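# Move red foam block or yellow sponge onto desk

## Task

Look at the shelves at the far end of the aisle. If a red foam block is there, carry it to the desk and leave it there; if there is none, carry the yellow sponge from the coffee table to the desk instead. All other objects stay where they are on their shelves, tables and counters. The coffee table must be standing upright at the end, the robot must not fall over or finish leaning, and the object must rest on the desk by itself, not held in place by the robot.

## Robot and tools

ROBOT. A Hello Robot Stretch 3 with a single arm: a two-wheeled base (0.33 m long, 0.34 m wide), a lift that moves the arm up and down a mast, and an arm that extends sideways to the robot's RIGHT. The base cannot slide sideways, so the gripper is moved forward or back by driving the base. Turns pivot about the point midway between the drive wheels, 0.05 m behind the front edge. With the arm retracted and the wrist folded, the robot sweeps a circle of radius 0.28 m when turning; an unfolded level wrist reaches outside it.

FRAMES. Base frame: origin on the floor between the drive wheels, x forward, y left, z up. hand_pose is reported in this frame at the point where closed fingertips meet; with all wrist joints at zero its x axis is up, y points back along the arm toward the mast, z toward the robot's rear. The odometry frame is the base frame at the start of the scene. Heading is positive to the left, range -3.142 to 3.142; base_odometry counts wheel turns, so slip looks like travel.

TOOLS. execute_actions: {"actions": [...], "cameras": [...]}. "actions" holds exactly one action or is empty (empty just reports state and images). An action may contain "base", "joints", or both, plus optional "contact_limits"; its motions start at once and may finish at different times. "base" holds exactly one relative command: {"translate_m": d} drives straight d metres from the current spot (forward positive, -1 to 1), or {"rotate_rad": d} turns in place by d radians (left/counter-clockwise positive, -3.2 to 3.2). Base commands are offsets from the position in the latest state report. "joints" is a dictionary of absolute targets by name: lift_m 0 to 1.1 (arm height); arm_m 0 to 0.52 (extension); wrist_yaw_rad -1.345 to 4.42 (0 along the arm, positive toward the front, 3.0 folded over the base); wrist_pitch_rad -1.57 to 0.451 (0 level, negative tips fingertips down); wrist_roll_rad -2.911 to 2.911 (0 fingers side by side); gripper_m -0.089 to 0.179 (bigger is wider; actual fingertip gap is about 0.007 m less when nearly closed, 0.025 m less when wide, and zero below 0.007); head_pan_rad -3.953 to 1.73 (0 ahead, positive left, -1.57 looks along the arm); head_tilt_rad -1.53 to 0.419 (negative looks down). "contact_limits": {"arm_m": e} with e a motor effort percentage 1 to 100 stops the arm motion when effort hits about e (contact_stop); values above the maximum are clipped, too-low values stop immediately. Unknown keys or out-of-range numbers make the whole call be rejected with no motion. No action runs longer than 15 s. "cameras" picks from head_camera, nav_camera, wrist_camera or "all" (omitted/null means all, [] means none). Images come back in the order given on the "pictures" line. Joints or the base left out of an action may still be driving toward an earlier target.

wait: {"seconds": 0 to 10}; commands nothing and returns state and images.
zoom_image: {"camera": name, "region": [x0, y0, x1, y1]} in pixels of that camera's latest full image, top-left origin, at most 504 by 504.
finished_scene: {"scene": 1 or 2}; ends the scene permanently and reports success; the next scene's task arrives in its result. When resuming from a summary, first send execute_actions with empty actions.

RESULTS. base_status and joint_status report how each motion ended: done (for the base: wheels turned the full amount, slip included), off_target (resting away from target, possibly still pushing), contact_stop, time_out, torque_fault. After the last three the target is dropped; arm and lift go slack after a contact stop until commanded again. on_its_own covers uncommanded joints; "held at" there is the held target, not the actual position. motor_effort is percent of maximum, positive toward higher joint values, peak in brackets; readings are noisy and biased. Positive wheel effort pushes forward. lidar_m: 12 distances from the base origin, 30-degree sectors starting straight ahead and going counter-clockwise (4th left, 7th behind, 10th right), "-" for nothing; scan plane 0.17 m high, range 0.15 to 12 m, misses glass, thin legs and tabletops, and parts are blocked by the robot. wrist_depth_mm (45 to 1000) and head_depth_mm (280 to 4000, image sent sideways) are 7x7 grids of median depths from top left. base_tilt gives forward/right lean in degrees with a few degrees of bias. turned_by_wheels and turned_by_imu give rotation since the last result.

CAMERAS. head_camera and nav_camera move with the head pan and tilt; wrist_camera rides on the gripper. Calibration (K, distortion, T_world_to_cam mapping the base frame to the camera) is supplied and accurate to about 0.5 percent focal, 1.5 px principal point, 0.5 degrees and 2.5 mm pose, with larger errors for the wrist camera at long reach.

SPEED. The base moves fast (0.30 m/s, 1.9 rad/s) only when stowed: lift_m below 0.30, arm_m below 0.03, wrist_yaw_rad above 2.54; otherwise 0.10 m/s and 0.63 rad/s.

GRIPPING. Close to a gripper_m below the object's width (smaller squeezes harder); open at least 0.02 above where contact was made. Status done does not confirm a grasp; check images. Overly hard squeezing triggers a force reduction and slip; send a different value to re-squeeze.

CAUTIONS. Fold or unfold the wrist only with lift_m between 0.32 and 0.95, wrist_pitch_rad -0.4 and roll near 0; once folded, the lift may go down to 0.25. With wrist_yaw_rad under -0.4 keep pitch at -0.5 or lower. Pushing the arm against something solid with the gripper above roughly 0.45 m can tip the robot, as can a second push, driving while gripping or pushing a fixed object, or snagging furniture (worst when reversing). If tipping, reverse the last move in small steps, pull the gripper free, and lower the lift to about 0.2 if still leaning. Wrist, head and base have no contact stop; prolonged strain can disable a wrist servo for 10 s. Avoid dropping, slamming or shoving objects; loose objects may occasionally get nudged by outside forces.

Each tool is called by a JSON object that holds its "name" and its "arguments".

## Session

{"name": "execute_actions", "arguments": {"actions": []}}

Scene clock: 0.00 s.
base_odometry: x=+0.000 y=+0.000 heading=+0.000 (m, m, rad; odometry frame)
turned_by_wheels: +0.000 (rad since the last result)
turned_by_imu: +0.000 (rad since the last result)
base_tilt: forward=+0.6 right=+0.9 (deg)
lidar_m: 1.49 1.20 1.16 1.27 1.85 1.05 1.44 1.63 2.55 1.86 1.57 1.49
head_depth_mm: 1792 1813 1821 1840 1852 1433 1434 / 1895 1937 1948 1965 1980 1437 1982 / 2012 2087 2091 2111 2145 2145 2113 / 1932 2002 2012 1994 2008 2008 1978 / 1735 1743 1751 1742 1758 1758 1751 / 1545 1552 1549 1548 1539 1534 1552 / 1358 1351 1346 1353 1363 1371 1367
base_status: not commanded
joint_positions: lift_m=+0.378 arm_m=+0.002 wrist_yaw_rad=+3.047 wrist_pitch_rad=-0.562 wrist_roll_rad=-0.018 gripper_m=+0.037 head_pan_rad=+0.016 head_tilt_rad=+0.007
joint_status: not commanded
motor_effort: left_wheel=+0 right_wheel=-1 lift_m=+24 arm_m=+0 wrist_yaw_rad=+1 wrist_pitch_rad=+3 wrist_roll_rad=+0 gripper_m=+0 head_pan_rad=+2 head_tilt_rad=+1 (%)
hand_pose: x=-0.0020 y=+0.0565 z=+0.3598 quat_wxyz=(+0.227, +0.682, +0.166, +0.676) (m; base frame)
wrist_depth_mm: - - - - - - 919 / - - - - - - 997 / 916 934 - 925 940 923 925 / 746 751 743 750 756 769 763 / 630 636 628 635 664 648 646 / 549 569 - - 557 553 559 / 483 - - - 487 492 487
pictures: head_camera (sideways: a quarter turn clockwise sets it upright), nav_camera (sideways: a quarter turn counterclockwise sets it upright), wrist_camera
Images, in order (width x height): head_camera 896x504, nav_camera 672x504, wrist_camera 644x364.

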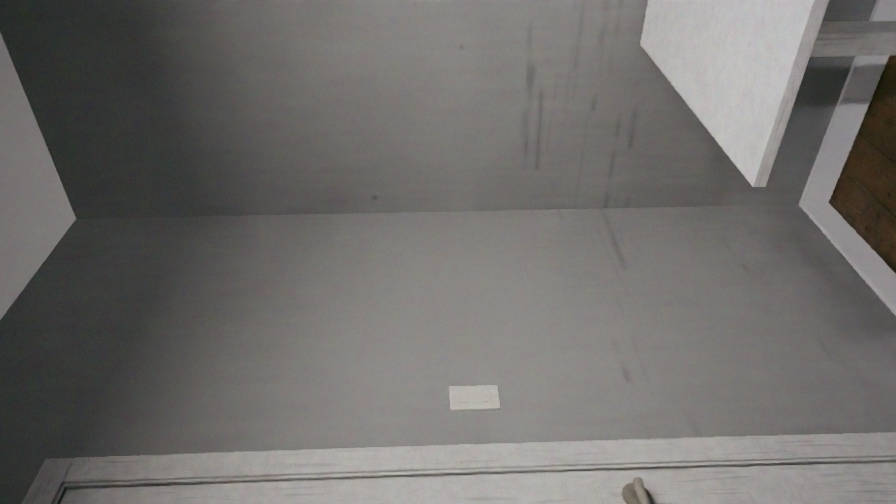

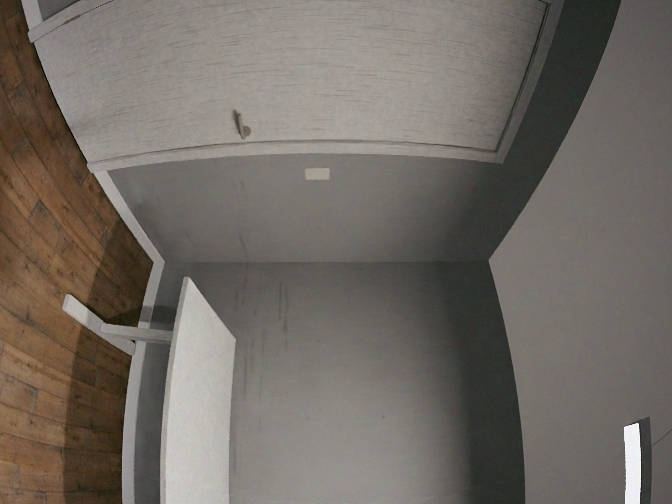

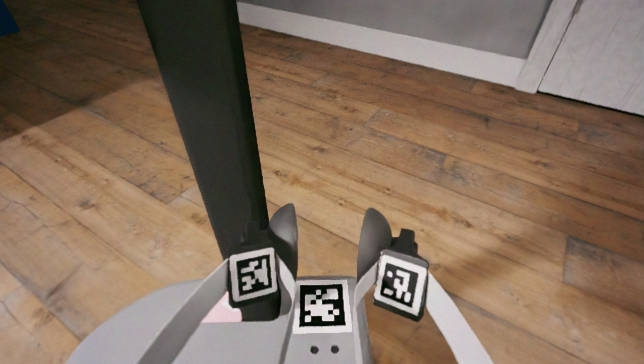

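Desk ahead-left. Look around.

{"name": "execute_actions", "arguments": {"actions": [{"joints":{"head_pan_rad":1.7,"head_tilt_rad":-0.5}}], "cameras": ["nav_camera"]}}

{"name": "execute_actions", "arguments": {"actions": [{"joints":{"head_pan_rad":-3.0}}], "cameras": ["nav_camera"]}}

{"name": "execute_actions", "arguments": {"actions": [{"joints":{"head_pan_rad":-1.5}}], "cameras": ["nav_camera"]}}

Scene clock: 3.63 s.
base_odometry: x=+0.000 y=+0.000 heading=+0.000 (m, m, rad; odometry frame)
turned_by_wheels: +0.000 (rad since the last result)
turned_by_imu: +0.000 (rad since the last result)
base_tilt: forward=+0.7 right=+0.8 (deg)
lidar_m: 1.49 1.20 1.16 1.27 1.85 1.05 1.44 1.62 2.55 1.86 1.57 1.49
head_depth_mm: 1089 1166 1270 1383 1523 1548 1285 / 1165 1261 1379 1510 1672 1553 1297 / 1255 1376 1508 1668 1819 1555 1300 / 1365 1497 1658 1872 1951 1565 1305 / 1489 1646 1860 2102 1970 1568 1312 / 1640 1846 2098 2387 1999 1619 - / 1840 2075 2358 2582 - - -
base_status: not commanded
joint_positions: lift_m=+0.378 arm_m=+0.002 wrist_yaw_rad=+3.047 wrist_pitch_rad=-0.562 wrist_roll_rad=-0.018 gripper_m=+0.037 head_pan_rad=+1.693 head_tilt_rad=-0.493
joint_status: all done
motor_effort: left_wheel=+0(0) right_wheel=-1(1) lift_m=+24(23) arm_m=+0(1) wrist_yaw_rad=+1(0) wrist_pitch_rad=+4(4) wrist_roll_rad=+0(0) gripper_m=+0(0) head_pan_rad=+3(29) head_tilt_rad=-2(20) (%)
hand_pose: x=-0.0020 y=+0.0565 z=+0.3598 quat_wxyz=(+0.227, +0.682, +0.166, +0.676) (m; base frame)
wrist_depth_mm: - - - - - - 928 / - - - - - - 995 / 906 915 - 927 917 933 947 / 752 740 736 753 757 759 758 / 629 634 634 643 661 647 652 / 550 565 - - 556 559 559 / 481 - - - 492 490 494
pictures: nav_camera (sideways: a quarter turn counterclockwise sets it upright)
camera_calibration (this result's frames):
nav_camera: T_world_to_cam=[[-0.0245695, 0.439369, 0.89797, -1.12484], [0.995737, 0.0906335, -0.0171017, 0.0685304], [-0.0889002, 0.893723, -0.439723, 0.536691], [0, 0, 0, 1]] pos_world=[-0.0481632, 0.00835759, 1.24724]
Images, in order (width x height): nav_camera 672x504.

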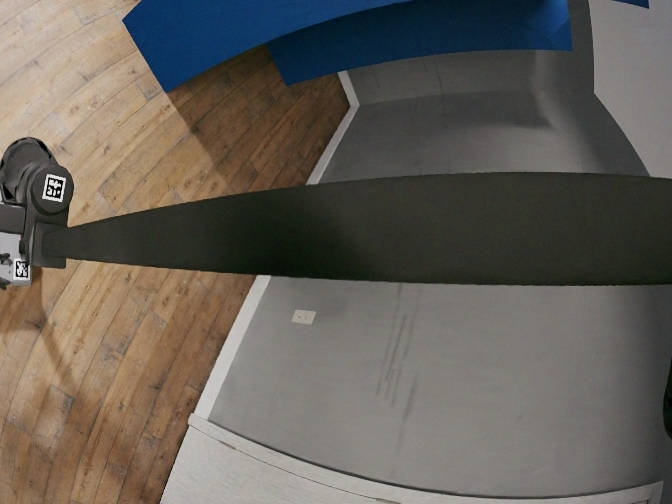

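Scene clock: 6.20 s.
base_odometry: x=+0.000 y=+0.000 heading=+0.000 (m, m, rad; odometry frame)
turned_by_wheels: +0.000 (rad since the last result)
turned_by_imu: +0.000 (rad since the last result)
base_tilt: forward=+0.7 right=+0.7 (deg)
lidar_m: 1.49 1.20 1.16 1.27 1.85 1.05 1.44 1.62 2.54 1.86 1.57 1.49
head_depth_mm: 1832 2026 2379 2444 1935 1479 1288 / 1912 1985 2241 2221 1940 1549 1297 / 1907 1532 2252 2034 1948 1549 1300 / 1264 1391 1552 1738 1889 1554 1303 / 1355 1498 1694 1934 1962 1566 1312 / 1517 2827 3123 2637 1971 1578 1315 / 2525 2668 2862 2650 2004 1586 1326
base_status: not commanded
joint_positions: lift_m=+0.378 arm_m=+0.002 wrist_yaw_rad=+3.047 wrist_pitch_rad=-0.562 wrist_roll_rad=-0.018 gripper_m=+0.037 head_pan_rad=-2.993 head_tilt_rad=-0.494
joint_status: all done
motor_effort: left_wheel=+0(1) right_wheel=-1(1) lift_m=+24(24) arm_m=+0(0) wrist_yaw_rad=+0(1) wrist_pitch_rad=+3(4) wrist_roll_rad=+0(0) gripper_m=+0(0) head_pan_rad=-3(29) head_tilt_rad=-2(2) (%)
hand_pose: x=-0.0020 y=+0.0565 z=+0.3598 quat_wxyz=(+0.227, +0.682, +0.166, +0.676) (m; base frame)
wrist_depth_mm: - - - - - - 927 / - - - - - - - / 920 905 - 931 930 923 939 / 740 757 743 755 756 763 762 / 629 633 638 644 660 653 646 / 550 566 - - 559 558 556 / 484 - - - 491 491 492
pictures: nav_camera (sideways: a quarter turn counterclockwise sets it upright)
camera_calibration (this result's frames):
nav_camera: T_world_to_cam=[[-0.438805, -0.0363986, 0.897845, -1.12215], [-0.117338, 0.992945, -0.0170928, 0.0753086], [-0.890888, -0.112852, -0.43998, 0.541917], [0, 0, 0, 1]] pos_world=[-0.000781786, -0.0544658, 1.24724]
Images, in order (width x height): nav_camera 672x504.

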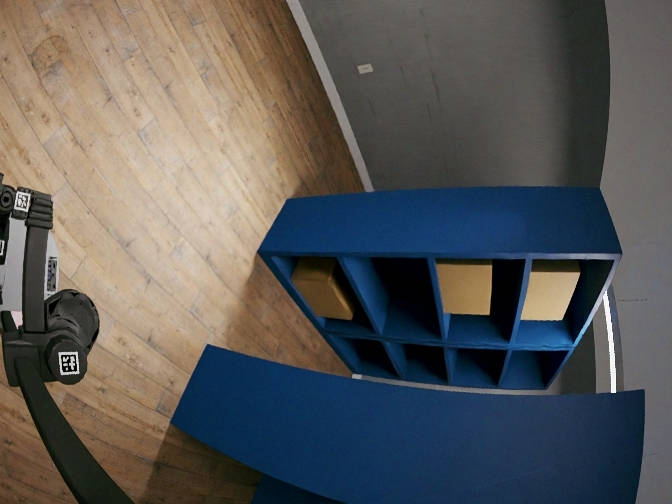

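Scene clock: 7.47 s.
base_odometry: x=+0.000 y=+0.000 heading=+0.000 (m, m, rad; odometry frame)
turned_by_wheels: +0.000 (rad since the last result)
turned_by_imu: +0.000 (rad since the last result)
base_tilt: forward=+0.7 right=+0.7 (deg)
lidar_m: 1.49 1.20 1.16 1.27 1.85 1.05 1.44 1.63 2.55 1.85 1.56 1.48
head_depth_mm: 2333 2519 2722 2539 1926 1540 1290 / 2481 2680 2959 2566 1936 1549 1297 / 2662 2902 2795 2581 1940 1554 1300 / 2553 2838 2523 2419 1957 1570 1308 / 2288 2463 2530 2445 1986 1575 1312 / 2083 2209 2352 2439 1974 1583 1315 / 1889 2006 2087 1742 1868 1589 1310
base_status: not commanded
joint_positions: lift_m=+0.378 arm_m=+0.002 wrist_yaw_rad=+3.047 wrist_pitch_rad=-0.562 wrist_roll_rad=-0.018 gripper_m=+0.037 head_pan_rad=-1.507 head_tilt_rad=-0.494
joint_status: all done
motor_effort: left_wheel=+0(0) right_wheel=-1(1) lift_m=+24(24) arm_m=+0(0) wrist_yaw_rad=+1(0) wrist_pitch_rad=+4(3) wrist_roll_rad=+0(0) gripper_m=+0(1) head_pan_rad=+2(34) head_tilt_rad=-2(2) (%)
hand_pose: x=-0.0020 y=+0.0565 z=+0.3598 quat_wxyz=(+0.227, +0.682, +0.166, +0.676) (m; base frame)
wrist_depth_mm: - - - - - - 924 / - - - - - - 998 / 903 905 - 924 934 928 940 / 744 743 736 755 768 754 768 / 633 637 635 637 663 645 652 / 550 560 - - 558 558 559 / 480 - - - 487 489 495
pictures: nav_camera (sideways: a quarter turn counterclockwise sets it upright)
camera_calibration (this result's frames):
nav_camera: T_world_to_cam=[[-0.0011043, -0.44031, 0.897845, -1.12482], [-0.999331, -0.0323479, -0.0170928, 0.0806887], [0.0365695, -0.897263, -0.43998, 0.536259], [0, 0, 0, 1]] pos_world=[0.0597818, -0.0114954, 1.24724]
Images, in order (width x height): nav_camera 672x504.

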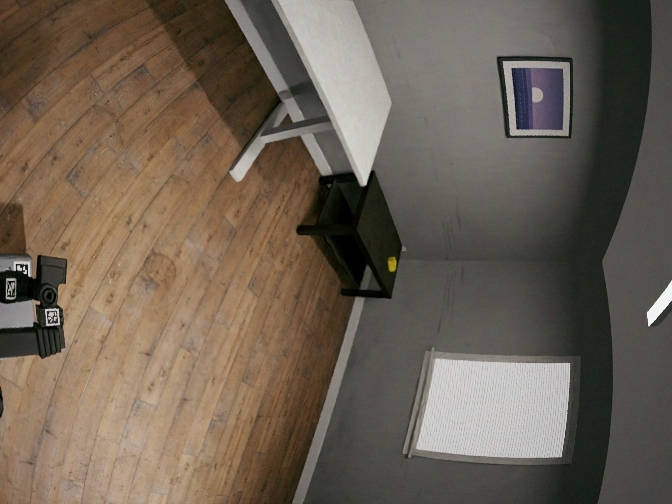

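{"name": "execute_actions", "arguments": {"actions": [{"base":{"rotate_rad":2.95},"joints":{"head_pan_rad":-0.6,"head_tilt_rad":-0.5,"lift_m":0.28}}], "cameras": []}}

{"name": "execute_actions", "arguments": {"actions": [{"base":{"translate_m":0.8}}], "cameras": ["nav_camera","head_camera"]}}

Scene clock: 15.13 s.
base_odometry: x=+0.000 y=+0.000 heading=+2.950 (m, m, rad; odometry frame)
turned_by_wheels: +2.950 (rad since the last result)
turned_by_imu: +2.975 (rad since the last result)
base_tilt: forward=+0.8 right=+0.7 (deg)
lidar_m: 1.06 1.44 2.55 2.54 1.56 1.84 1.48 1.27 1.17 1.21 1.52 1.05
head_depth_mm: 2220 2319 2435 2445 1932 1542 1283 / 2643 2876 3114 2581 1931 1547 1296 / 2648 2863 3174 2492 1950 1555 1294 / 1738 1912 2118 2315 1944 1559 1301 / 1698 1841 1977 1208 1325 1467 1306 / 861 935 1029 1139 1275 1443 1314 / 849 918 1005 1113 1248 1408 1323
base_status: done
joint_positions: lift_m=+0.280 arm_m=+0.002 wrist_yaw_rad=+3.047 wrist_pitch_rad=-0.563 wrist_roll_rad=-0.018 gripper_m=+0.037 head_pan_rad=-0.607 head_tilt_rad=-0.494
joint_status: all done
motor_effort: left_wheel=-1(6) right_wheel=+0(12) lift_m=+18(22) arm_m=-1(1) wrist_yaw_rad=+1(0) wrist_pitch_rad=+4(4) wrist_roll_rad=+0(0) gripper_m=+0(0) head_pan_rad=+1(28) head_tilt_rad=-2(2) (%)
hand_pose: x=-0.0020 y=+0.0563 z=+0.2620 quat_wxyz=(+0.227, +0.681, +0.166, +0.676) (m; base frame)
wrist_depth_mm: - - - - - - - / 932 942 950 953 941 948 977 / 729 734 - 737 741 739 746 / 593 594 595 610 606 607 608 / 503 527 - - 526 515 521 / - - - - - 447 447 / - - - - 390 392 393
pictures: none
No camera images: the call's "cameras" was empty. Leave "cameras" out to get every camera's image.

Scene clock: 19.60 s.
base_odometry: x=-0.785 y=+0.152 heading=+2.950 (m, m, rad; odometry frame)
turned_by_wheels: +0.000 (rad since the last result)
turned_by_imu: -0.002 (rad since the last result)
base_tilt: forward=+0.7 right=+0.7 (deg)
lidar_m: 0.32 0.74 0.85 2.26 2.24 2.17 2.28 1.63 1.51 1.52 0.34 0.32
head_depth_mm: - 285 306 343 391 454 542 / - - 299 334 379 439 519 / - - 294 325 368 423 498 / - - 290 317 357 410 478 / - - 286 309 347 396 461 / - - - 301 338 384 448 / - - - 295 331 1496 1322
base_status: done
joint_positions: lift_m=+0.280 arm_m=+0.002 wrist_yaw_rad=+3.047 wrist_pitch_rad=-0.563 wrist_roll_rad=-0.018 gripper_m=+0.037 head_pan_rad=-0.607 head_tilt_rad=-0.494
joint_status: not commanded
motor_effort: left_wheel=+0(7) right_wheel=+1(9) lift_m=+18(18) arm_m=-1(1) wrist_yaw_rad=+1(0) wrist_pitch_rad=+4(4) wrist_roll_rad=+0(0) gripper_m=-1(1) head_pan_rad=+3(2) head_tilt_rad=-1(3) (%)
hand_pose: x=-0.0020 y=+0.0563 z=+0.2619 quat_wxyz=(+0.227, +0.681, +0.166, +0.676) (m; base frame)
wrist_depth_mm: - - - - - - 778 / 920 932 929 937 958 959 712 / 729 741 - 742 732 746 682 / 595 592 584 607 602 611 605 / 502 522 - - 532 509 516 / - - - - - 446 443 / - - - - 392 392 394
pictures: head_camera (sideways: a quarter turn clockwise sets it upright), nav_camera (sideways: a quarter turn counterclockwise sets it upright)
camera_calibration (this result's frames):
head_camera: T_world_to_cam=[[-0.399066, 0.292566, -0.868995, 1.15643], [0.554228, 0.831972, 0.0255846, -0.0297745], [0.730464, -0.471411, -0.494159, 0.596971], [0, 0, 0, 1]] pos_world=[0.0419261, -0.0321401, 1.30069]
nav_camera: T_world_to_cam=[[0.344788, -0.274815, 0.897551, -1.12655], [-0.595646, -0.803066, -0.0170719, 0.0781991], [0.725484, -0.528737, -0.440579, 0.532837], [0, 0, 0, 1]] pos_world=[0.0484343, 0.0349371, 1.24723]
Images, in order (width x height): head_camera 896x504, nav_camera 672x504.

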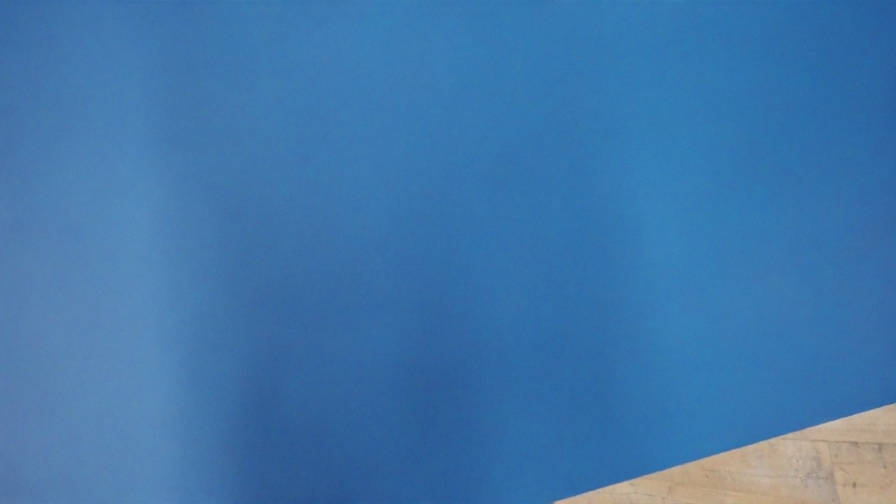

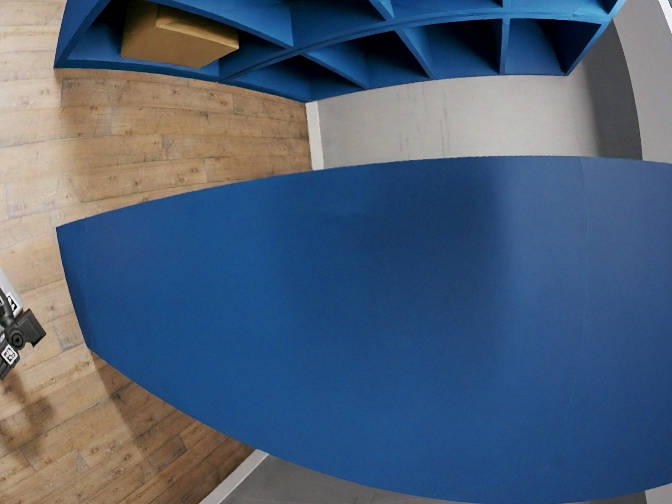

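{"name": "execute_actions", "arguments": {"actions": [{"base":{"translate_m":-0.25}}], "cameras": []}}

{"name": "execute_actions", "arguments": {"actions": [{"base":{"rotate_rad":0.85},"joints":{"head_pan_rad":-1.1,"head_tilt_rad":-0.3}}], "cameras": []}}

{"name": "execute_actions", "arguments": {"actions": [{"base":{"translate_m":0.6}}], "cameras": ["nav_camera","head_camera"]}}

Scene clock: 24.63 s.
base_odometry: x=-0.540 y=+0.105 heading=+2.950 (m, m, rad; odometry frame)
turned_by_wheels: +0.000 (rad since the last result)
turned_by_imu: +0.001 (rad since the last result)
base_tilt: forward=+0.7 right=+0.7 (deg)
lidar_m: 0.55 0.94 2.34 2.36 2.52 1.96 2.02 1.49 1.41 1.42 0.59 0.54
head_depth_mm: 469 520 595 2412 1910 1550 1290 / 459 503 556 624 708 833 1032 / 450 493 544 607 687 790 930 / 442 481 531 592 667 765 893 / 433 472 519 576 648 740 863 / 425 463 508 562 631 716 833 / 417 453 497 549 613 698 1262
base_status: done
joint_positions: lift_m=+0.280 arm_m=+0.002 wrist_yaw_rad=+3.047 wrist_pitch_rad=-0.563 wrist_roll_rad=-0.018 gripper_m=+0.037 head_pan_rad=-0.607 head_tilt_rad=-0.495
joint_status: not commanded
motor_effort: left_wheel=+0(8) right_wheel=+1(8) lift_m=+18(17) arm_m=+0(1) wrist_yaw_rad=+1(0) wrist_pitch_rad=+4(4) wrist_roll_rad=+0(0) gripper_m=-1(0) head_pan_rad=+3(2) head_tilt_rad=-2(2) (%)
hand_pose: x=-0.0020 y=+0.0563 z=+0.2619 quat_wxyz=(+0.227, +0.681, +0.166, +0.676) (m; base frame)
wrist_depth_mm: - - - - - - - / 926 929 930 936 936 974 968 / 724 738 - 736 734 741 758 / 585 599 585 600 601 604 601 / 503 520 - - 526 509 516 / - - - - - 445 447 / - - - - 392 394 393
pictures: none
No camera images: the call's "cameras" was empty. Leave "cameras" out to get every camera's image.

Scene clock: 26.33 s.
base_odometry: x=-0.540 y=+0.105 heading=-2.483 (m, m, rad; odometry frame)
turned_by_wheels: +0.850 (rad since the last result)
turned_by_imu: +0.857 (rad since the last result)
base_tilt: forward=+0.8 right=+0.8 (deg)
lidar_m: 0.99 2.34 2.10 1.96 2.04 1.67 1.42 1.41 1.58 0.55 0.55 0.94
head_depth_mm: 427 452 480 514 550 594 646 / 433 460 489 523 562 607 661 / 440 466 497 533 574 622 677 / 447 476 507 543 586 637 693 / 455 487 525 567 2318 1819 1452 / 2201 2307 2451 2557 2422 1858 1508 / 2197 1929 1583 1637 1741 1663 1515
base_status: done
joint_positions: lift_m=+0.280 arm_m=+0.002 wrist_yaw_rad=+3.047 wrist_pitch_rad=-0.563 wrist_roll_rad=-0.018 gripper_m=+0.037 head_pan_rad=-1.093 head_tilt_rad=-0.309
joint_status: all done
motor_effort: left_wheel=-1(8) right_wheel=+1(10) lift_m=+18(18) arm_m=-1(1) wrist_yaw_rad=+0(0) wrist_pitch_rad=+4(4) wrist_roll_rad=+0(0) gripper_m=+0(1) head_pan_rad=-2(23) head_tilt_rad=+3(13) (%)
hand_pose: x=-0.0020 y=+0.0563 z=+0.2619 quat_wxyz=(+0.227, +0.681, +0.166, +0.676) (m; base frame)
wrist_depth_mm: - - - - - - - / 921 947 931 938 967 947 966 / 723 731 - 734 744 747 751 / 590 599 588 607 600 613 611 / 501 526 - - 526 512 516 / - - - - - 442 449 / - - - - 392 392 393
pictures: none
No camera images: the call's "cameras" was empty. Leave "cameras" out to get every camera's image.

Scene clock: 29.90 s.
base_odometry: x=-1.015 y=-0.262 heading=-2.483 (m, m, rad; odometry frame)
turned_by_wheels: +0.000 (rad since the last result)
turned_by_imu: -0.001 (rad since the last result)
base_tilt: forward=+0.8 right=+0.7 (deg)
lidar_m: 0.65 1.77 1.98 2.03 2.53 2.35 1.98 0.80 0.54 0.77 0.68 0.41
head_depth_mm: 1885 1983 2129 2271 2369 1858 1472 / 1912 2030 2159 2328 2411 1864 1484 / 1930 2057 2200 2348 2426 1876 1486 / 1081 1164 1246 1332 1402 1476 1372 / 742 1153 773 784 1370 1117 911 / 571 1169 558 563 561 1008 860 / 510 1196 455 399 403 427 461
base_status: done
joint_positions: lift_m=+0.280 arm_m=+0.002 wrist_yaw_rad=+3.047 wrist_pitch_rad=-0.563 wrist_roll_rad=-0.018 gripper_m=+0.037 head_pan_rad=-1.093 head_tilt_rad=-0.309
joint_status: not commanded
motor_effort: left_wheel=+0(7) right_wheel=+0(8) lift_m=+17(17) arm_m=-1(0) wrist_yaw_rad=+1(1) wrist_pitch_rad=+4(4) wrist_roll_rad=+0(0) gripper_m=+0(0) head_pan_rad=-2(3) head_tilt_rad=+3(3) (%)
hand_pose: x=-0.0020 y=+0.0563 z=+0.2619 quat_wxyz=(+0.227, +0.681, +0.166, +0.676) (m; base frame)
wrist_depth_mm: - - - - - - - / 917 936 946 928 945 956 957 / 722 736 - 734 744 747 745 / 597 598 593 601 606 607 603 / 503 523 - - 527 516 512 / - - - - - 447 444 / - - - - 394 393 389
pictures: head_camera (sideways: a quarter turn clockwise sets it upright), nav_camera (sideways: a quarter turn counterclockwise sets it upright)
camera_calibration (this result's frames):
head_camera: T_world_to_cam=[[-0.138813, 0.295666, -0.945152, 1.25421], [0.87666, 0.480626, 0.0215975, -0.0265563], [0.46065, -0.825579, -0.325915, 0.379681], [0, 0, 0, 1]] pos_world=[0.0224808, -0.0446057, 1.30973]
nav_camera: T_world_to_cam=[[0.0971258, -0.250781, 0.963159, -1.21068], [-0.900103, -0.435095, -0.0225199, 0.0871538], [0.424714, -0.864755, -0.267987, 0.310062], [0, 0, 0, 1]] pos_world=[0.064348, 0.00243304, 1.25113]
Images, in order (width x height): head_camera 896x504, nav_camera 672x504.

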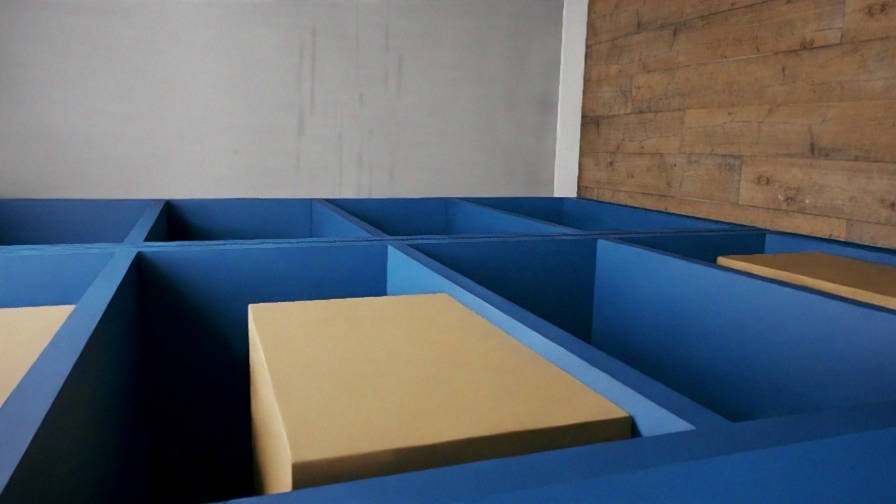

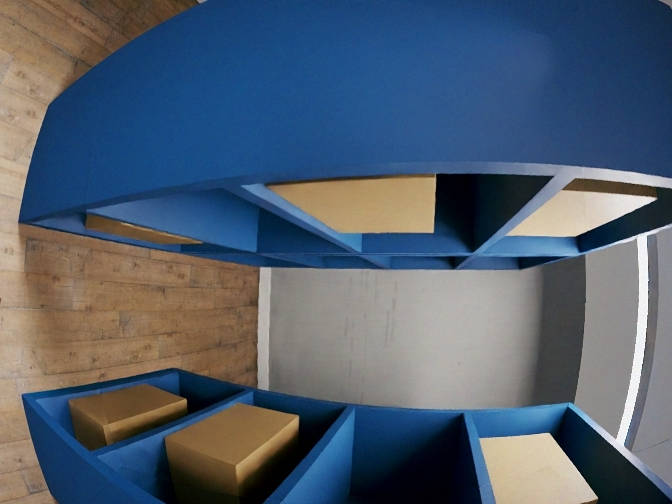

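{"name": "execute_actions", "arguments": {"actions": [{"base":{"translate_m":0.12}}], "cameras": []}}

{"name": "execute_actions", "arguments": {"actions": [{"base":{"rotate_rad":-1.15},"joints":{"head_pan_rad":0,"head_tilt_rad":-0.3}}], "cameras": ["nav_camera"]}}

Scene clock: 33.73 s.
base_odometry: x=-1.110 y=-0.336 heading=-2.483 (m, m, rad; odometry frame)
turned_by_wheels: +0.000 (rad since the last result)
turned_by_imu: +0.000 (rad since the last result)
base_tilt: forward=+0.6 right=+0.7 (deg)
lidar_m: 0.58 1.66 1.85 2.04 2.57 2.49 2.10 0.72 0.61 0.98 0.33 0.36
head_depth_mm: 1839 1956 2076 2229 2327 1846 1475 / 1877 1995 2116 2270 2402 1861 1491 / 1096 1911 1972 2184 1746 1725 1437 / 581 1091 591 606 581 996 855 / 498 1095 300 308 326 355 383 / - - 287 305 330 359 393 / - - 290 312 337 368 403
base_status: done
joint_positions: lift_m=+0.280 arm_m=+0.002 wrist_yaw_rad=+3.047 wrist_pitch_rad=-0.563 wrist_roll_rad=-0.018 gripper_m=+0.037 head_pan_rad=-1.093 head_tilt_rad=-0.309
joint_status: not commanded
motor_effort: left_wheel=+0(7) right_wheel=+0(9) lift_m=+18(18) arm_m=-1(1) wrist_yaw_rad=+0(1) wrist_pitch_rad=+4(4) wrist_roll_rad=+0(0) gripper_m=+0(1) head_pan_rad=-2(2) head_tilt_rad=+3(3) (%)
hand_pose: x=-0.0020 y=+0.0563 z=+0.2619 quat_wxyz=(+0.227, +0.681, +0.166, +0.676) (m; base frame)
wrist_depth_mm: - - - - - - - / 920 936 947 949 955 954 952 / 732 732 - 750 746 750 741 / 598 595 592 597 601 614 609 / 505 526 - - 528 513 514 / - - - - - 449 444 / - - - - 391 392 394
pictures: none
No camera images: the call's "cameras" was empty. Leave "cameras" out to get every camera's image.

Scene clock: 35.60 s.
base_odometry: x=-1.110 y=-0.336 heading=+2.650 (m, m, rad; odometry frame)
turned_by_wheels: -1.150 (rad since the last result)
turned_by_imu: -1.159 (rad since the last result)
base_tilt: forward=+0.6 right=+0.7 (deg)
lidar_m: 0.33 0.34 0.50 1.66 1.78 2.04 2.14 2.55 2.11 0.90 0.61 0.86
head_depth_mm: 1859 1963 2110 2243 2370 1849 1480 / 1871 1997 2137 2281 2386 1866 1485 / 1897 1993 2136 2284 2397 1870 1494 / 995 1090 1134 937 1313 1152 939 / 523 1095 493 494 498 453 410 / 519 1030 287 296 317 344 376 / - - 284 297 321 349 382
base_status: done
joint_positions: lift_m=+0.280 arm_m=+0.002 wrist_yaw_rad=+3.047 wrist_pitch_rad=-0.563 wrist_roll_rad=-0.018 gripper_m=+0.037 head_pan_rad=-0.007 head_tilt_rad=-0.309
joint_status: all done
motor_effort: left_wheel=+1(8) right_wheel=-2(9) lift_m=+18(17) arm_m=-1(1) wrist_yaw_rad=+1(0) wrist_pitch_rad=+4(4) wrist_roll_rad=+0(0) gripper_m=-1(0) head_pan_rad=+3(28) head_tilt_rad=+3(4) (%)
hand_pose: x=-0.0020 y=+0.0563 z=+0.2619 quat_wxyz=(+0.227, +0.681, +0.166, +0.676) (m; base frame)
wrist_depth_mm: - - - - - - 423 / 918 945 919 936 946 913 419 / 724 720 - 731 741 653 411 / 590 601 584 602 609 586 406 / 502 518 - - 529 511 403 / - - - - - 446 402 / - - - - 391 394 377
pictures: nav_camera (sideways: a quarter turn counterclockwise sets it upright)
camera_calibration (this result's frames):
nav_camera: T_world_to_cam=[[0.266909, -0.0309749, 0.963224, -1.2118], [-0.0346568, -0.999145, -0.0225266, 0.0818832], [0.963098, -0.0273697, -0.267754, 0.306474], [0, 0, 0, 1]] pos_world=[0.0311126, 0.0526661, 1.25114]
Images, in order (width x height): nav_camera 672x504.

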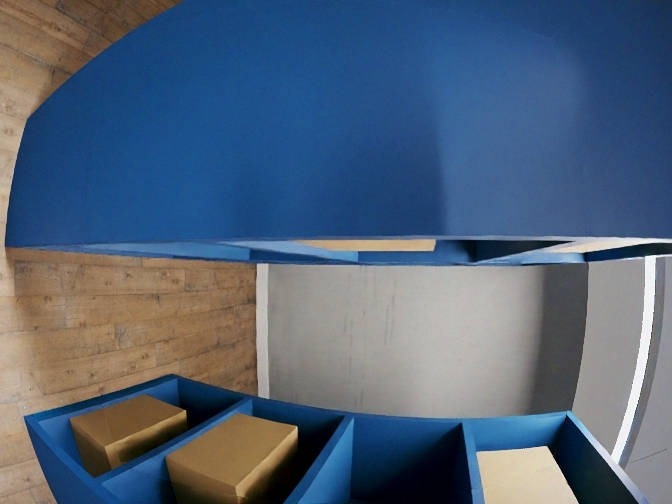

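{"name": "execute_actions", "arguments": {"actions": [{"base":{"rotate_rad":-1.2}}], "cameras": []}}

{"name": "execute_actions", "arguments": {"actions": [{"base":{"translate_m":0.42}}], "cameras": []}}

{"name": "execute_actions", "arguments": {"actions": [{"base":{"rotate_rad":1.2}}], "cameras": []}}

{"name": "execute_actions", "arguments": {"actions": [{"base":{"translate_m":1.0},"joints":{"head_pan_rad":-0.9,"head_tilt_rad":-0.3}}], "cameras": ["nav_camera"]}}

{"name": "execute_actions", "arguments": {"actions": [{"joints":{"head_pan_rad":0.9}}], "cameras": ["nav_camera"]}}

Scene clock: 41.33 s.
base_odometry: x=-1.110 y=-0.336 heading=+1.450 (m, m, rad; odometry frame)
turned_by_wheels: -1.200 (rad since the last result)
turned_by_imu: -1.209 (rad since the last result)
base_tilt: forward=+0.7 right=+0.7 (deg)
lidar_m: 0.61 0.74 0.61 0.33 0.43 1.65 1.70 2.25 2.03 2.54 2.19 2.09
head_depth_mm: 1787 1891 2015 2119 2264 1846 1481 / 1862 1952 2085 2247 2360 1871 1494 / 712 760 812 869 941 1022 1116 / 580 611 641 681 723 769 822 / 503 533 572 617 671 1036 886 / 587 1106 1185 957 981 1029 942 / 631 1172 1271 965 927 926 1047
base_status: done
joint_positions: lift_m=+0.280 arm_m=+0.002 wrist_yaw_rad=+3.047 wrist_pitch_rad=-0.563 wrist_roll_rad=-0.018 gripper_m=+0.037 head_pan_rad=-0.007 head_tilt_rad=-0.309
joint_status: not commanded
motor_effort: left_wheel=+1(9) right_wheel=-2(10) lift_m=+17(18) arm_m=-1(1) wrist_yaw_rad=+1(1) wrist_pitch_rad=+4(4) wrist_roll_rad=+0(0) gripper_m=+0(0) head_pan_rad=+3(3) head_tilt_rad=+3(4) (%)
hand_pose: x=-0.0020 y=+0.0563 z=+0.2619 quat_wxyz=(+0.227, +0.681, +0.166, +0.676) (m; base frame)
wrist_depth_mm: - 535 419 381 641 - - / 932 840 466 422 753 940 970 / 722 698 - 477 710 730 750 / 594 590 585 553 603 611 607 / 506 520 - - 528 514 513 / - - - - - 446 445 / - - - - 392 394 393
pictures: none
No camera images: the call's "cameras" was empty. Leave "cameras" out to get every camera's image.

Scene clock: 44.40 s.
base_odometry: x=-1.059 y=+0.081 heading=+1.450 (m, m, rad; odometry frame)
turned_by_wheels: +0.000 (rad since the last result)
turned_by_imu: -0.001 (rad since the last result)
base_tilt: forward=+0.6 right=+0.8 (deg)
lidar_m: 0.20 0.20 0.55 0.71 0.48 0.48 2.08 2.34 2.34 2.54 1.81 0.61
head_depth_mm: 471 1493 1611 1721 1870 1854 1479 / 332 360 394 434 483 544 621 / - 295 304 318 337 365 400 / - - - - - 296 306 / - - - - - - - / - - - - - - - / - - - - - - -
base_status: done
joint_positions: lift_m=+0.280 arm_m=+0.002 wrist_yaw_rad=+3.047 wrist_pitch_rad=-0.563 wrist_roll_rad=-0.018 gripper_m=+0.037 head_pan_rad=-0.007 head_tilt_rad=-0.309
joint_status: not commanded
motor_effort: left_wheel=+2(8) right_wheel=-3(6) lift_m=+18(19) arm_m=-1(1) wrist_yaw_rad=+0(0) wrist_pitch_rad=+4(4) wrist_roll_rad=+0(0) gripper_m=+0(1) head_pan_rad=+3(3) head_tilt_rad=+2(3) (%)
hand_pose: x=-0.0020 y=+0.0563 z=+0.2619 quat_wxyz=(+0.227, +0.681, +0.166, +0.676) (m; base frame)
wrist_depth_mm: 775 668 796 - - - 500 / 675 715 853 952 958 893 440 / 454 610 - 745 739 711 388 / 541 561 589 607 605 575 362 / 507 521 - - 526 498 390 / - - - - - 431 349 / - - - - 393 377 236
pictures: none
No camera images: the call's "cameras" was empty. Leave "cameras" out to get every camera's image.

Scene clock: 46.33 s.
base_odometry: x=-1.059 y=+0.081 heading=+2.650 (m, m, rad; odometry frame)
turned_by_wheels: +1.200 (rad since the last result)
turned_by_imu: +1.209 (rad since the last result)
base_tilt: forward=+0.7 right=+0.7 (deg)
lidar_m: 1.01 0.63 0.48 0.80 2.18 2.34 2.33 2.21 1.75 0.36 0.20 0.36
head_depth_mm: 804 877 927 909 833 780 778 / 1717 1815 1932 2044 2190 1740 1413 / 1724 1834 1962 2089 2233 1878 1492 / 1739 1847 1966 2108 2245 1878 1493 / 1759 1865 1998 2104 2239 1892 1505 / 1723 1839 1920 2077 1691 1713 1417 / 1727 1295 1074 1093 1160 1206 1198
base_status: done
joint_positions: lift_m=+0.280 arm_m=+0.002 wrist_yaw_rad=+3.047 wrist_pitch_rad=-0.563 wrist_roll_rad=-0.018 gripper_m=+0.037 head_pan_rad=-0.007 head_tilt_rad=-0.309
joint_status: not commanded
motor_effort: left_wheel=+0(5) right_wheel=+1(10) lift_m=+18(18) arm_m=-1(1) wrist_yaw_rad=+0(1) wrist_pitch_rad=+4(4) wrist_roll_rad=+0(0) gripper_m=+1(0) head_pan_rad=+2(3) head_tilt_rad=+3(3) (%)
hand_pose: x=-0.0020 y=+0.0563 z=+0.2619 quat_wxyz=(+0.227, +0.681, +0.166, +0.676) (m; base frame)
wrist_depth_mm: - - - - 632 884 550 / 936 926 923 966 724 739 545 / 729 736 - 738 614 612 589 / 597 602 591 607 606 607 606 / 507 528 - - 526 516 516 / - - - - - 446 445 / - - - - 391 392 393
pictures: none
No camera images: the call's "cameras" was empty. Leave "cameras" out to get every camera's image.

Scene clock: 52.23 s.
base_odometry: x=-1.941 y=+0.553 heading=+2.650 (m, m, rad; odometry frame)
turned_by_wheels: +0.000 (rad since the last result)
turned_by_imu: -1.679 (rad since the last result)
base_tilt: forward=+0.7 right=+0.7 (deg)
lidar_m: 0.23 0.15 0.15 0.28 0.81 0.61 0.56 2.21 2.58 2.55 2.71 0.15
head_depth_mm: - - - - - 1797 1451 / - - - - - - - / - - - - - - - / - - - - - - - / - - - - - - - / - - - - - - - / - - - - - - -
base_status: translate_m off_target (by the wheels' count: +0.9998 of +1.0000)
joint_positions: lift_m=+0.280 arm_m=+0.002 wrist_yaw_rad=+3.047 wrist_pitch_rad=-0.564 wrist_roll_rad=-0.017 gripper_m=+0.037 head_pan_rad=-0.896 head_tilt_rad=-0.303
joint_status: all done
on_its_own: left_wheel is at rest, and its effort (+22) is outside its rest range (-18 to +18); right_wheel is at rest, and its effort (+28) is outside its rest range (-18 to +18)
motor_effort: left_wheel=+22(69) right_wheel=+28(81) lift_m=+25(26) arm_m=-1(3) wrist_yaw_rad=+1(18) wrist_pitch_rad=+4(5) wrist_roll_rad=+0(0) gripper_m=+1(0) head_pan_rad=-1(28) head_tilt_rad=+1(3) (%)
hand_pose: x=-0.0020 y=+0.0560 z=+0.2612 quat_wxyz=(+0.228, +0.682, +0.167, +0.675) (m; base frame)
wrist_depth_mm: 771 - - - 256 161 162 / 726 881 925 889 257 153 151 / 684 720 - 692 259 170 171 / 599 599 592 580 260 195 197 / 503 529 - - 235 229 231 / - - - - - 279 283 / - - - - 313 316 317
pictures: nav_camera (sideways: a quarter turn counterclockwise sets it upright)
camera_calibration (this result's frames):
nav_camera: T_world_to_cam=[[0.14054, -0.222331, 0.964789, -1.21307], [-0.797663, -0.602676, -0.0226892, 0.0867494], [0.5865, -0.766388, -0.262046, 0.301342], [0, 0, 0, 1]] pos_world=[0.0629452, 0.0135224, 1.25129]
Images, in order (width x height): nav_camera 672x504.

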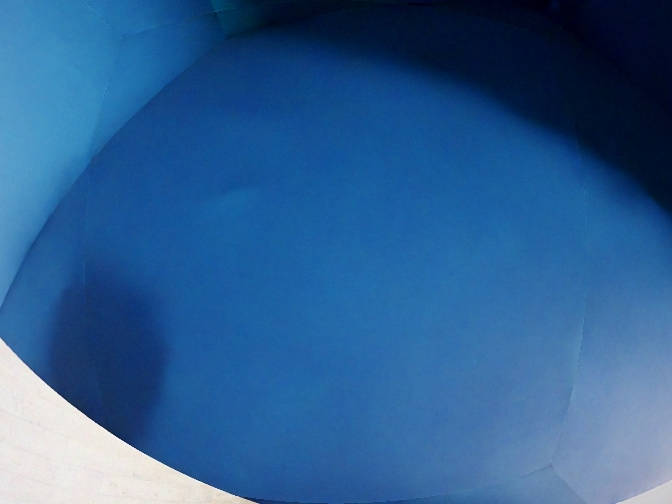

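Scene clock: 53.63 s.
base_odometry: x=-1.941 y=+0.553 heading=+2.650 (m, m, rad; odometry frame)
turned_by_wheels: +0.000 (rad since the last result)
turned_by_imu: +0.000 (rad since the last result)
base_tilt: forward=+0.7 right=+0.9 (deg)
lidar_m: 0.23 0.15 0.15 0.28 0.81 0.61 0.56 2.21 2.58 2.55 2.71 0.15
head_depth_mm: 479 511 537 567 576 448 358 / 523 565 596 633 609 451 359 / 523 631 671 717 613 453 360 / 514 711 767 810 617 455 361 / 506 803 854 889 619 458 364 / 500 764 805 838 623 460 365 / 492 718 754 788 628 462 367
base_status: not commanded
joint_positions: lift_m=+0.280 arm_m=+0.002 wrist_yaw_rad=+3.047 wrist_pitch_rad=-0.564 wrist_roll_rad=-0.017 gripper_m=+0.037 head_pan_rad=+0.893 head_tilt_rad=-0.303
joint_status: all done
on_its_own: left_wheel is at rest, and its effort (+22) is outside its rest range (-18 to +18); right_wheel is at rest, and its effort (+28) is outside its rest range (-18 to +18)
motor_effort: left_wheel=+22(22) right_wheel=+28(28) lift_m=+25(25) arm_m=-1(1) wrist_yaw_rad=+1(1) wrist_pitch_rad=+4(4) wrist_roll_rad=+0(0) gripper_m=+0(0) head_pan_rad=+2(30) head_tilt_rad=+1(2) (%)
hand_pose: x=-0.0020 y=+0.0560 z=+0.2612 quat_wxyz=(+0.228, +0.682, +0.167, +0.675) (m; base frame)
wrist_depth_mm: 772 - - - 256 161 162 / 741 883 949 880 257 154 151 / 682 731 - 702 258 169 171 / 597 591 592 581 261 195 197 / 505 527 - - 236 229 231 / - - - - - 278 282 / - - - - 314 316 317
pictures: nav_camera (sideways: a quarter turn counterclockwise sets it upright)
camera_calibration (this result's frames):
nav_camera: T_world_to_cam=[[0.186612, 0.185355, 0.96479, -1.21335], [0.761135, -0.648197, -0.0226893, 0.0772409], [0.621168, 0.738569, -0.262042, 0.301125], [0, 0, 0, 1]] pos_world=[-0.0194132, 0.0525672, 1.25129]
Images, in order (width x height): nav_camera 672x504.

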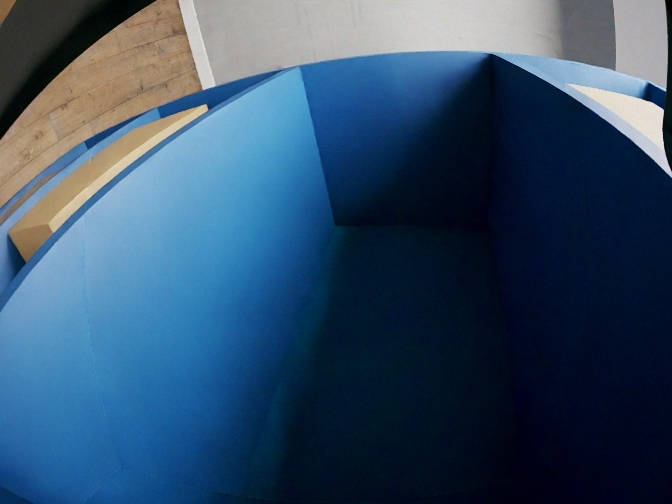

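{"name": "execute_actions", "arguments": {"actions": [{"base":{"translate_m":-0.2}}], "cameras": ["nav_camera"]}}

Scene clock: 57.47 s.
base_odometry: x=-1.764 y=+0.458 heading=+2.650 (m, m, rad; odometry frame)
turned_by_wheels: +0.000 (rad since the last result)
turned_by_imu: +0.001 (rad since the last result)
base_tilt: forward=+0.7 right=+0.7 (deg)
lidar_m: 0.25 0.29 0.38 1.75 0.53 0.43 0.36 2.01 2.50 2.55 2.52 0.26
head_depth_mm: 546 733 770 803 603 449 358 / 534 811 857 866 608 451 370 / 524 908 963 943 611 453 528 / 514 891 940 949 616 473 585 / 507 821 871 894 620 677 671 / 500 768 808 840 694 902 894 / 523 720 754 794 862 1735 1481
base_status: done
joint_positions: lift_m=+0.280 arm_m=+0.002 wrist_yaw_rad=+3.047 wrist_pitch_rad=-0.564 wrist_roll_rad=-0.017 gripper_m=+0.037 head_pan_rad=+0.893 head_tilt_rad=-0.303
joint_status: not commanded
motor_effort: left_wheel=+0(10) right_wheel=-1(11) lift_m=+24(25) arm_m=-1(1) wrist_yaw_rad=+1(1) wrist_pitch_rad=+4(4) wrist_roll_rad=+0(0) gripper_m=+0(1) head_pan_rad=+3(2) head_tilt_rad=+0(2) (%)
hand_pose: x=-0.0020 y=+0.0560 z=+0.2612 quat_wxyz=(+0.228, +0.682, +0.167, +0.675) (m; base frame)
wrist_depth_mm: 466 630 - - - 475 320 / 469 650 935 938 865 477 322 / 469 658 - 723 708 479 321 / 451 575 588 602 609 479 321 / 432 527 - - 529 445 323 / - - - - - 421 324 / - - - - 393 394 326
pictures: nav_camera (sideways: a quarter turn counterclockwise sets it upright)
camera_calibration (this result's frames):
nav_camera: T_world_to_cam=[[0.186529, 0.185435, 0.964791, -1.21335], [0.761419, -0.647863, -0.0226894, 0.0772393], [0.620844, 0.738842, -0.262039, 0.301123], [0, 0, 0, 1]] pos_world=[-0.0194361, 0.0525561, 1.25129]
Images, in order (width x height): nav_camera 672x504.

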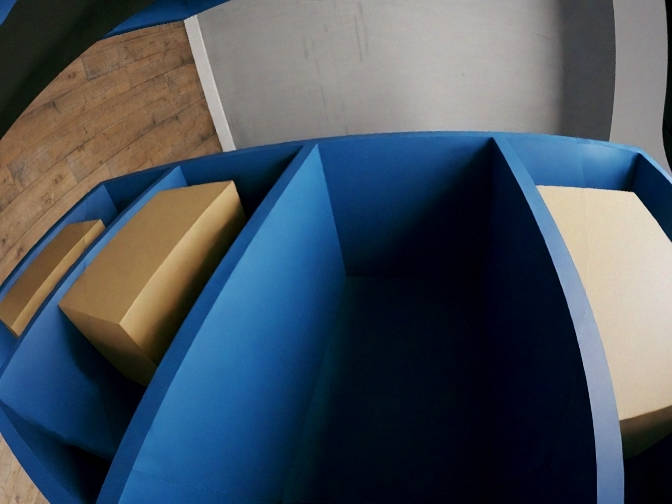

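{"name": "execute_actions", "arguments": {"actions": [{"base":{"translate_m":-0.06}}], "cameras": []}}

{"name": "execute_actions", "arguments": {"actions": [{"base":{"rotate_rad":1.4},"joints":{"head_pan_rad":0,"head_tilt_rad":-0.6}}], "cameras": ["nav_camera"]}}

Scene clock: 62.10 s.
base_odometry: x=-1.712 y=+0.430 heading=+2.650 (m, m, rad; odometry frame)
turned_by_wheels: +0.000 (rad since the last result)
turned_by_imu: +0.000 (rad since the last result)
base_tilt: forward=+0.8 right=+0.6 (deg)
lidar_m: 0.31 0.34 0.47 1.74 0.45 0.37 0.30 0.31 2.48 2.97 2.61 0.32
head_depth_mm: 543 799 840 857 603 449 406 / 534 883 934 930 608 451 556 / 524 952 1010 943 611 510 591 / 515 887 941 951 614 700 677 / 507 824 873 895 691 788 832 / 566 769 808 841 896 977 1076 / 672 733 792 1820 1945 1925 1522
base_status: done
joint_positions: lift_m=+0.280 arm_m=+0.002 wrist_yaw_rad=+3.047 wrist_pitch_rad=-0.564 wrist_roll_rad=-0.017 gripper_m=+0.037 head_pan_rad=+0.893 head_tilt_rad=-0.303
joint_status: not commanded
motor_effort: left_wheel=+0(7) right_wheel=-1(8) lift_m=+25(24) arm_m=-1(1) wrist_yaw_rad=+1(1) wrist_pitch_rad=+4(4) wrist_roll_rad=+0(0) gripper_m=+0(0) head_pan_rad=+3(2) head_tilt_rad=+2(1) (%)
hand_pose: x=-0.0020 y=+0.0560 z=+0.2612 quat_wxyz=(+0.228, +0.682, +0.167, +0.675) (m; base frame)
wrist_depth_mm: 389 527 - - - 782 387 / 389 543 927 957 888 584 393 / 391 565 - 732 735 589 390 / 389 544 580 595 602 553 394 / 383 505 - - 524 493 390 / - - - - - 442 372 / - - - - 391 391 371
pictures: none
No camera images: the call's "cameras" was empty. Leave "cameras" out to get every camera's image.

Scene clock: 64.17 s.
base_odometry: x=-1.711 y=+0.430 heading=-2.233 (m, m, rad; odometry frame)
turned_by_wheels: +1.400 (rad since the last result)
turned_by_imu: +1.410 (rad since the last result)
base_tilt: forward=+0.7 right=+0.7 (deg)
lidar_m: 0.84 0.55 0.37 0.47 0.35 2.31 2.48 2.79 2.07 0.31 0.34 0.40
head_depth_mm: 680 758 727 855 790 820 929 / 1556 1711 898 1009 1073 1308 1190 / 1561 1739 1957 2125 1745 1438 1231 / 1536 1708 1924 2122 1758 1455 1235 / 1513 1685 1885 2073 1773 1457 1249 / 1498 1653 1851 2054 1781 1467 1249 / 1459 1611 1745 1929 1634 1241 1176
base_status: done
joint_positions: lift_m=+0.280 arm_m=+0.002 wrist_yaw_rad=+3.047 wrist_pitch_rad=-0.564 wrist_roll_rad=-0.017 gripper_m=+0.037 head_pan_rad=+0.007 head_tilt_rad=-0.593
joint_status: all done
motor_effort: left_wheel=+0(6) right_wheel=+1(10) lift_m=+25(24) arm_m=-1(1) wrist_yaw_rad=+0(1) wrist_pitch_rad=+4(4) wrist_roll_rad=+0(0) gripper_m=+0(0) head_pan_rad=-2(28) head_tilt_rad=-3(15) (%)
hand_pose: x=-0.0020 y=+0.0560 z=+0.2612 quat_wxyz=(+0.228, +0.682, +0.167, +0.675) (m; base frame)
wrist_depth_mm: - - 749 782 441 391 417 / 927 920 747 747 456 444 477 / 715 735 - 585 502 509 552 / 595 599 535 501 523 568 585 / 509 526 - - 522 510 510 / - - - - - 442 446 / - - - - 391 393 392
pictures: nav_camera (sideways: a quarter turn counterclockwise sets it upright)
camera_calibration (this result's frames):
nav_camera: T_world_to_cam=[[0.526039, -0.025306, 0.850084, -1.06575], [-0.0255754, -0.999576, -0.0139299, 0.0706291], [0.850076, -0.0144136, -0.526463, 0.643826], [0, 0, 0, 1]] pos_world=[0.0151292, 0.0529092, 1.24591]
Images, in order (width x height): nav_camera 672x504.

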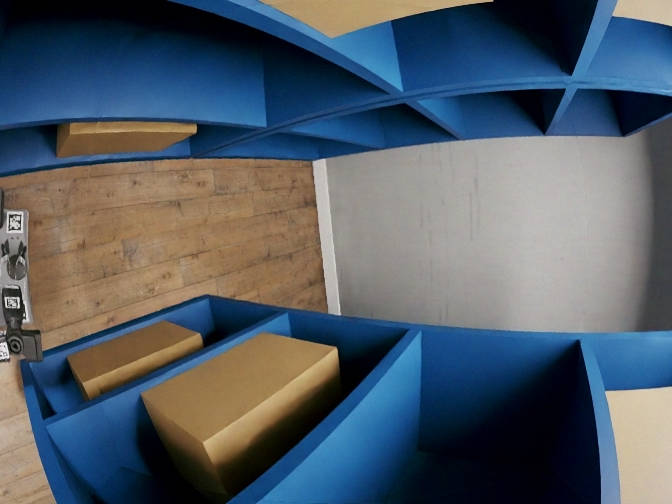

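{"name": "execute_actions", "arguments": {"actions": [{"base":{"rotate_rad":-0.15}}], "cameras": []}}

{"name": "execute_actions", "arguments": {"actions": [{"base":{"translate_m":0.35}}], "cameras": ["nav_camera"]}}

Scene clock: 67.40 s.
base_odometry: x=-1.711 y=+0.430 heading=-2.383 (m, m, rad; odometry frame)
turned_by_wheels: -0.150 (rad since the last result)
turned_by_imu: -0.151 (rad since the last result)
base_tilt: forward=+0.8 right=+0.8 (deg)
lidar_m: 0.60 0.71 0.38 0.37 0.75 2.10 2.49 2.54 2.22 0.31 0.34 0.37
head_depth_mm: 741 832 681 569 670 687 730 / 719 800 723 822 800 863 1011 / 702 779 866 996 1087 1346 1209 / 1591 1763 2002 2171 1762 1453 1240 / 1548 1716 1910 2092 1762 1464 1246 / 1502 1654 1847 2072 1780 1464 1247 / 1467 1615 1775 2008 1797 1477 1253
base_status: done
joint_positions: lift_m=+0.280 arm_m=+0.002 wrist_yaw_rad=+3.047 wrist_pitch_rad=-0.564 wrist_roll_rad=-0.017 gripper_m=+0.037 head_pan_rad=+0.007 head_tilt_rad=-0.593
joint_status: not commanded
motor_effort: left_wheel=+1(7) right_wheel=-2(9) lift_m=+25(25) arm_m=+0(1) wrist_yaw_rad=+0(1) wrist_pitch_rad=+4(4) wrist_roll_rad=+0(0) gripper_m=-1(1) head_pan_rad=-3(2) head_tilt_rad=-3(3) (%)
hand_pose: x=-0.0020 y=+0.0560 z=+0.2612 quat_wxyz=(+0.228, +0.682, +0.167, +0.675) (m; base frame)
wrist_depth_mm: - 290 764 611 409 452 515 / 933 332 747 665 457 521 661 / 713 694 - 573 520 595 684 / 596 573 454 507 564 603 606 / 504 531 - - 527 510 515 / - - - - - 441 445 / - - - - 390 391 393
pictures: none
No camera images: the call's "cameras" was empty. Leave "cameras" out to get every camera's image.

Scene clock: 70.33 s.
base_odometry: x=-1.966 y=+0.189 heading=-2.383 (m, m, rad; odometry frame)
turned_by_wheels: +0.000 (rad since the last result)
turned_by_imu: -0.001 (rad since the last result)
base_tilt: forward=+0.7 right=+0.7 (deg)
lidar_m: 0.49 1.43 0.51 0.43 0.43 0.56 2.84 0.44 0.26 0.22 0.22 0.25
head_depth_mm: 404 453 516 505 404 525 490 / 391 438 494 508 649 764 652 / 403 450 507 574 669 790 1022 / 1285 1417 1595 1822 1752 1458 1238 / 1252 1378 1539 1752 1771 1458 1245 / 1208 1335 1488 1675 1779 1469 1246 / 1173 1286 1434 1614 1740 1472 1255
base_status: done
joint_positions: lift_m=+0.280 arm_m=+0.002 wrist_yaw_rad=+3.047 wrist_pitch_rad=-0.564 wrist_roll_rad=-0.017 gripper_m=+0.037 head_pan_rad=+0.007 head_tilt_rad=-0.593
joint_status: not commanded
motor_effort: left_wheel=+2(8) right_wheel=-3(6) lift_m=+24(25) arm_m=-1(1) wrist_yaw_rad=+1(0) wrist_pitch_rad=+4(4) wrist_roll_rad=+0(0) gripper_m=-1(0) head_pan_rad=-1(2) head_tilt_rad=-2(3) (%)
hand_pose: x=-0.0020 y=+0.0560 z=+0.2612 quat_wxyz=(+0.228, +0.682, +0.167, +0.675) (m; base frame)
wrist_depth_mm: 709 391 443 471 537 590 - / 723 442 491 532 679 666 812 / 580 534 - 593 653 698 739 / 489 515 562 603 604 608 605 / 489 521 - - 524 510 511 / - - - - - 443 444 / - - - - 392 391 391
pictures: nav_camera (sideways: a quarter turn counterclockwise sets it upright)
camera_calibration (this result's frames):
nav_camera: T_world_to_cam=[[0.526697, -0.025397, 0.849674, -1.06522], [-0.0257681, -0.999571, -0.0139043, 0.070597], [0.849663, -0.0145711, -0.527125, 0.64469], [0, 0, 0, 1]] pos_world=[0.0150951, 0.0529073, 1.2459]
Images, in order (width x height): nav_camera 672x504.

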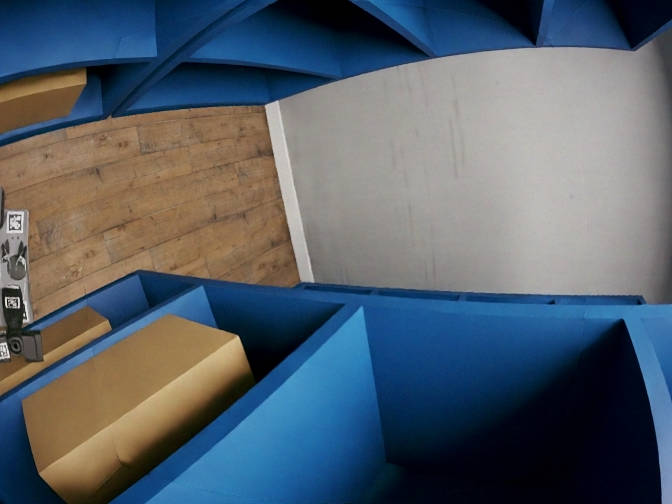

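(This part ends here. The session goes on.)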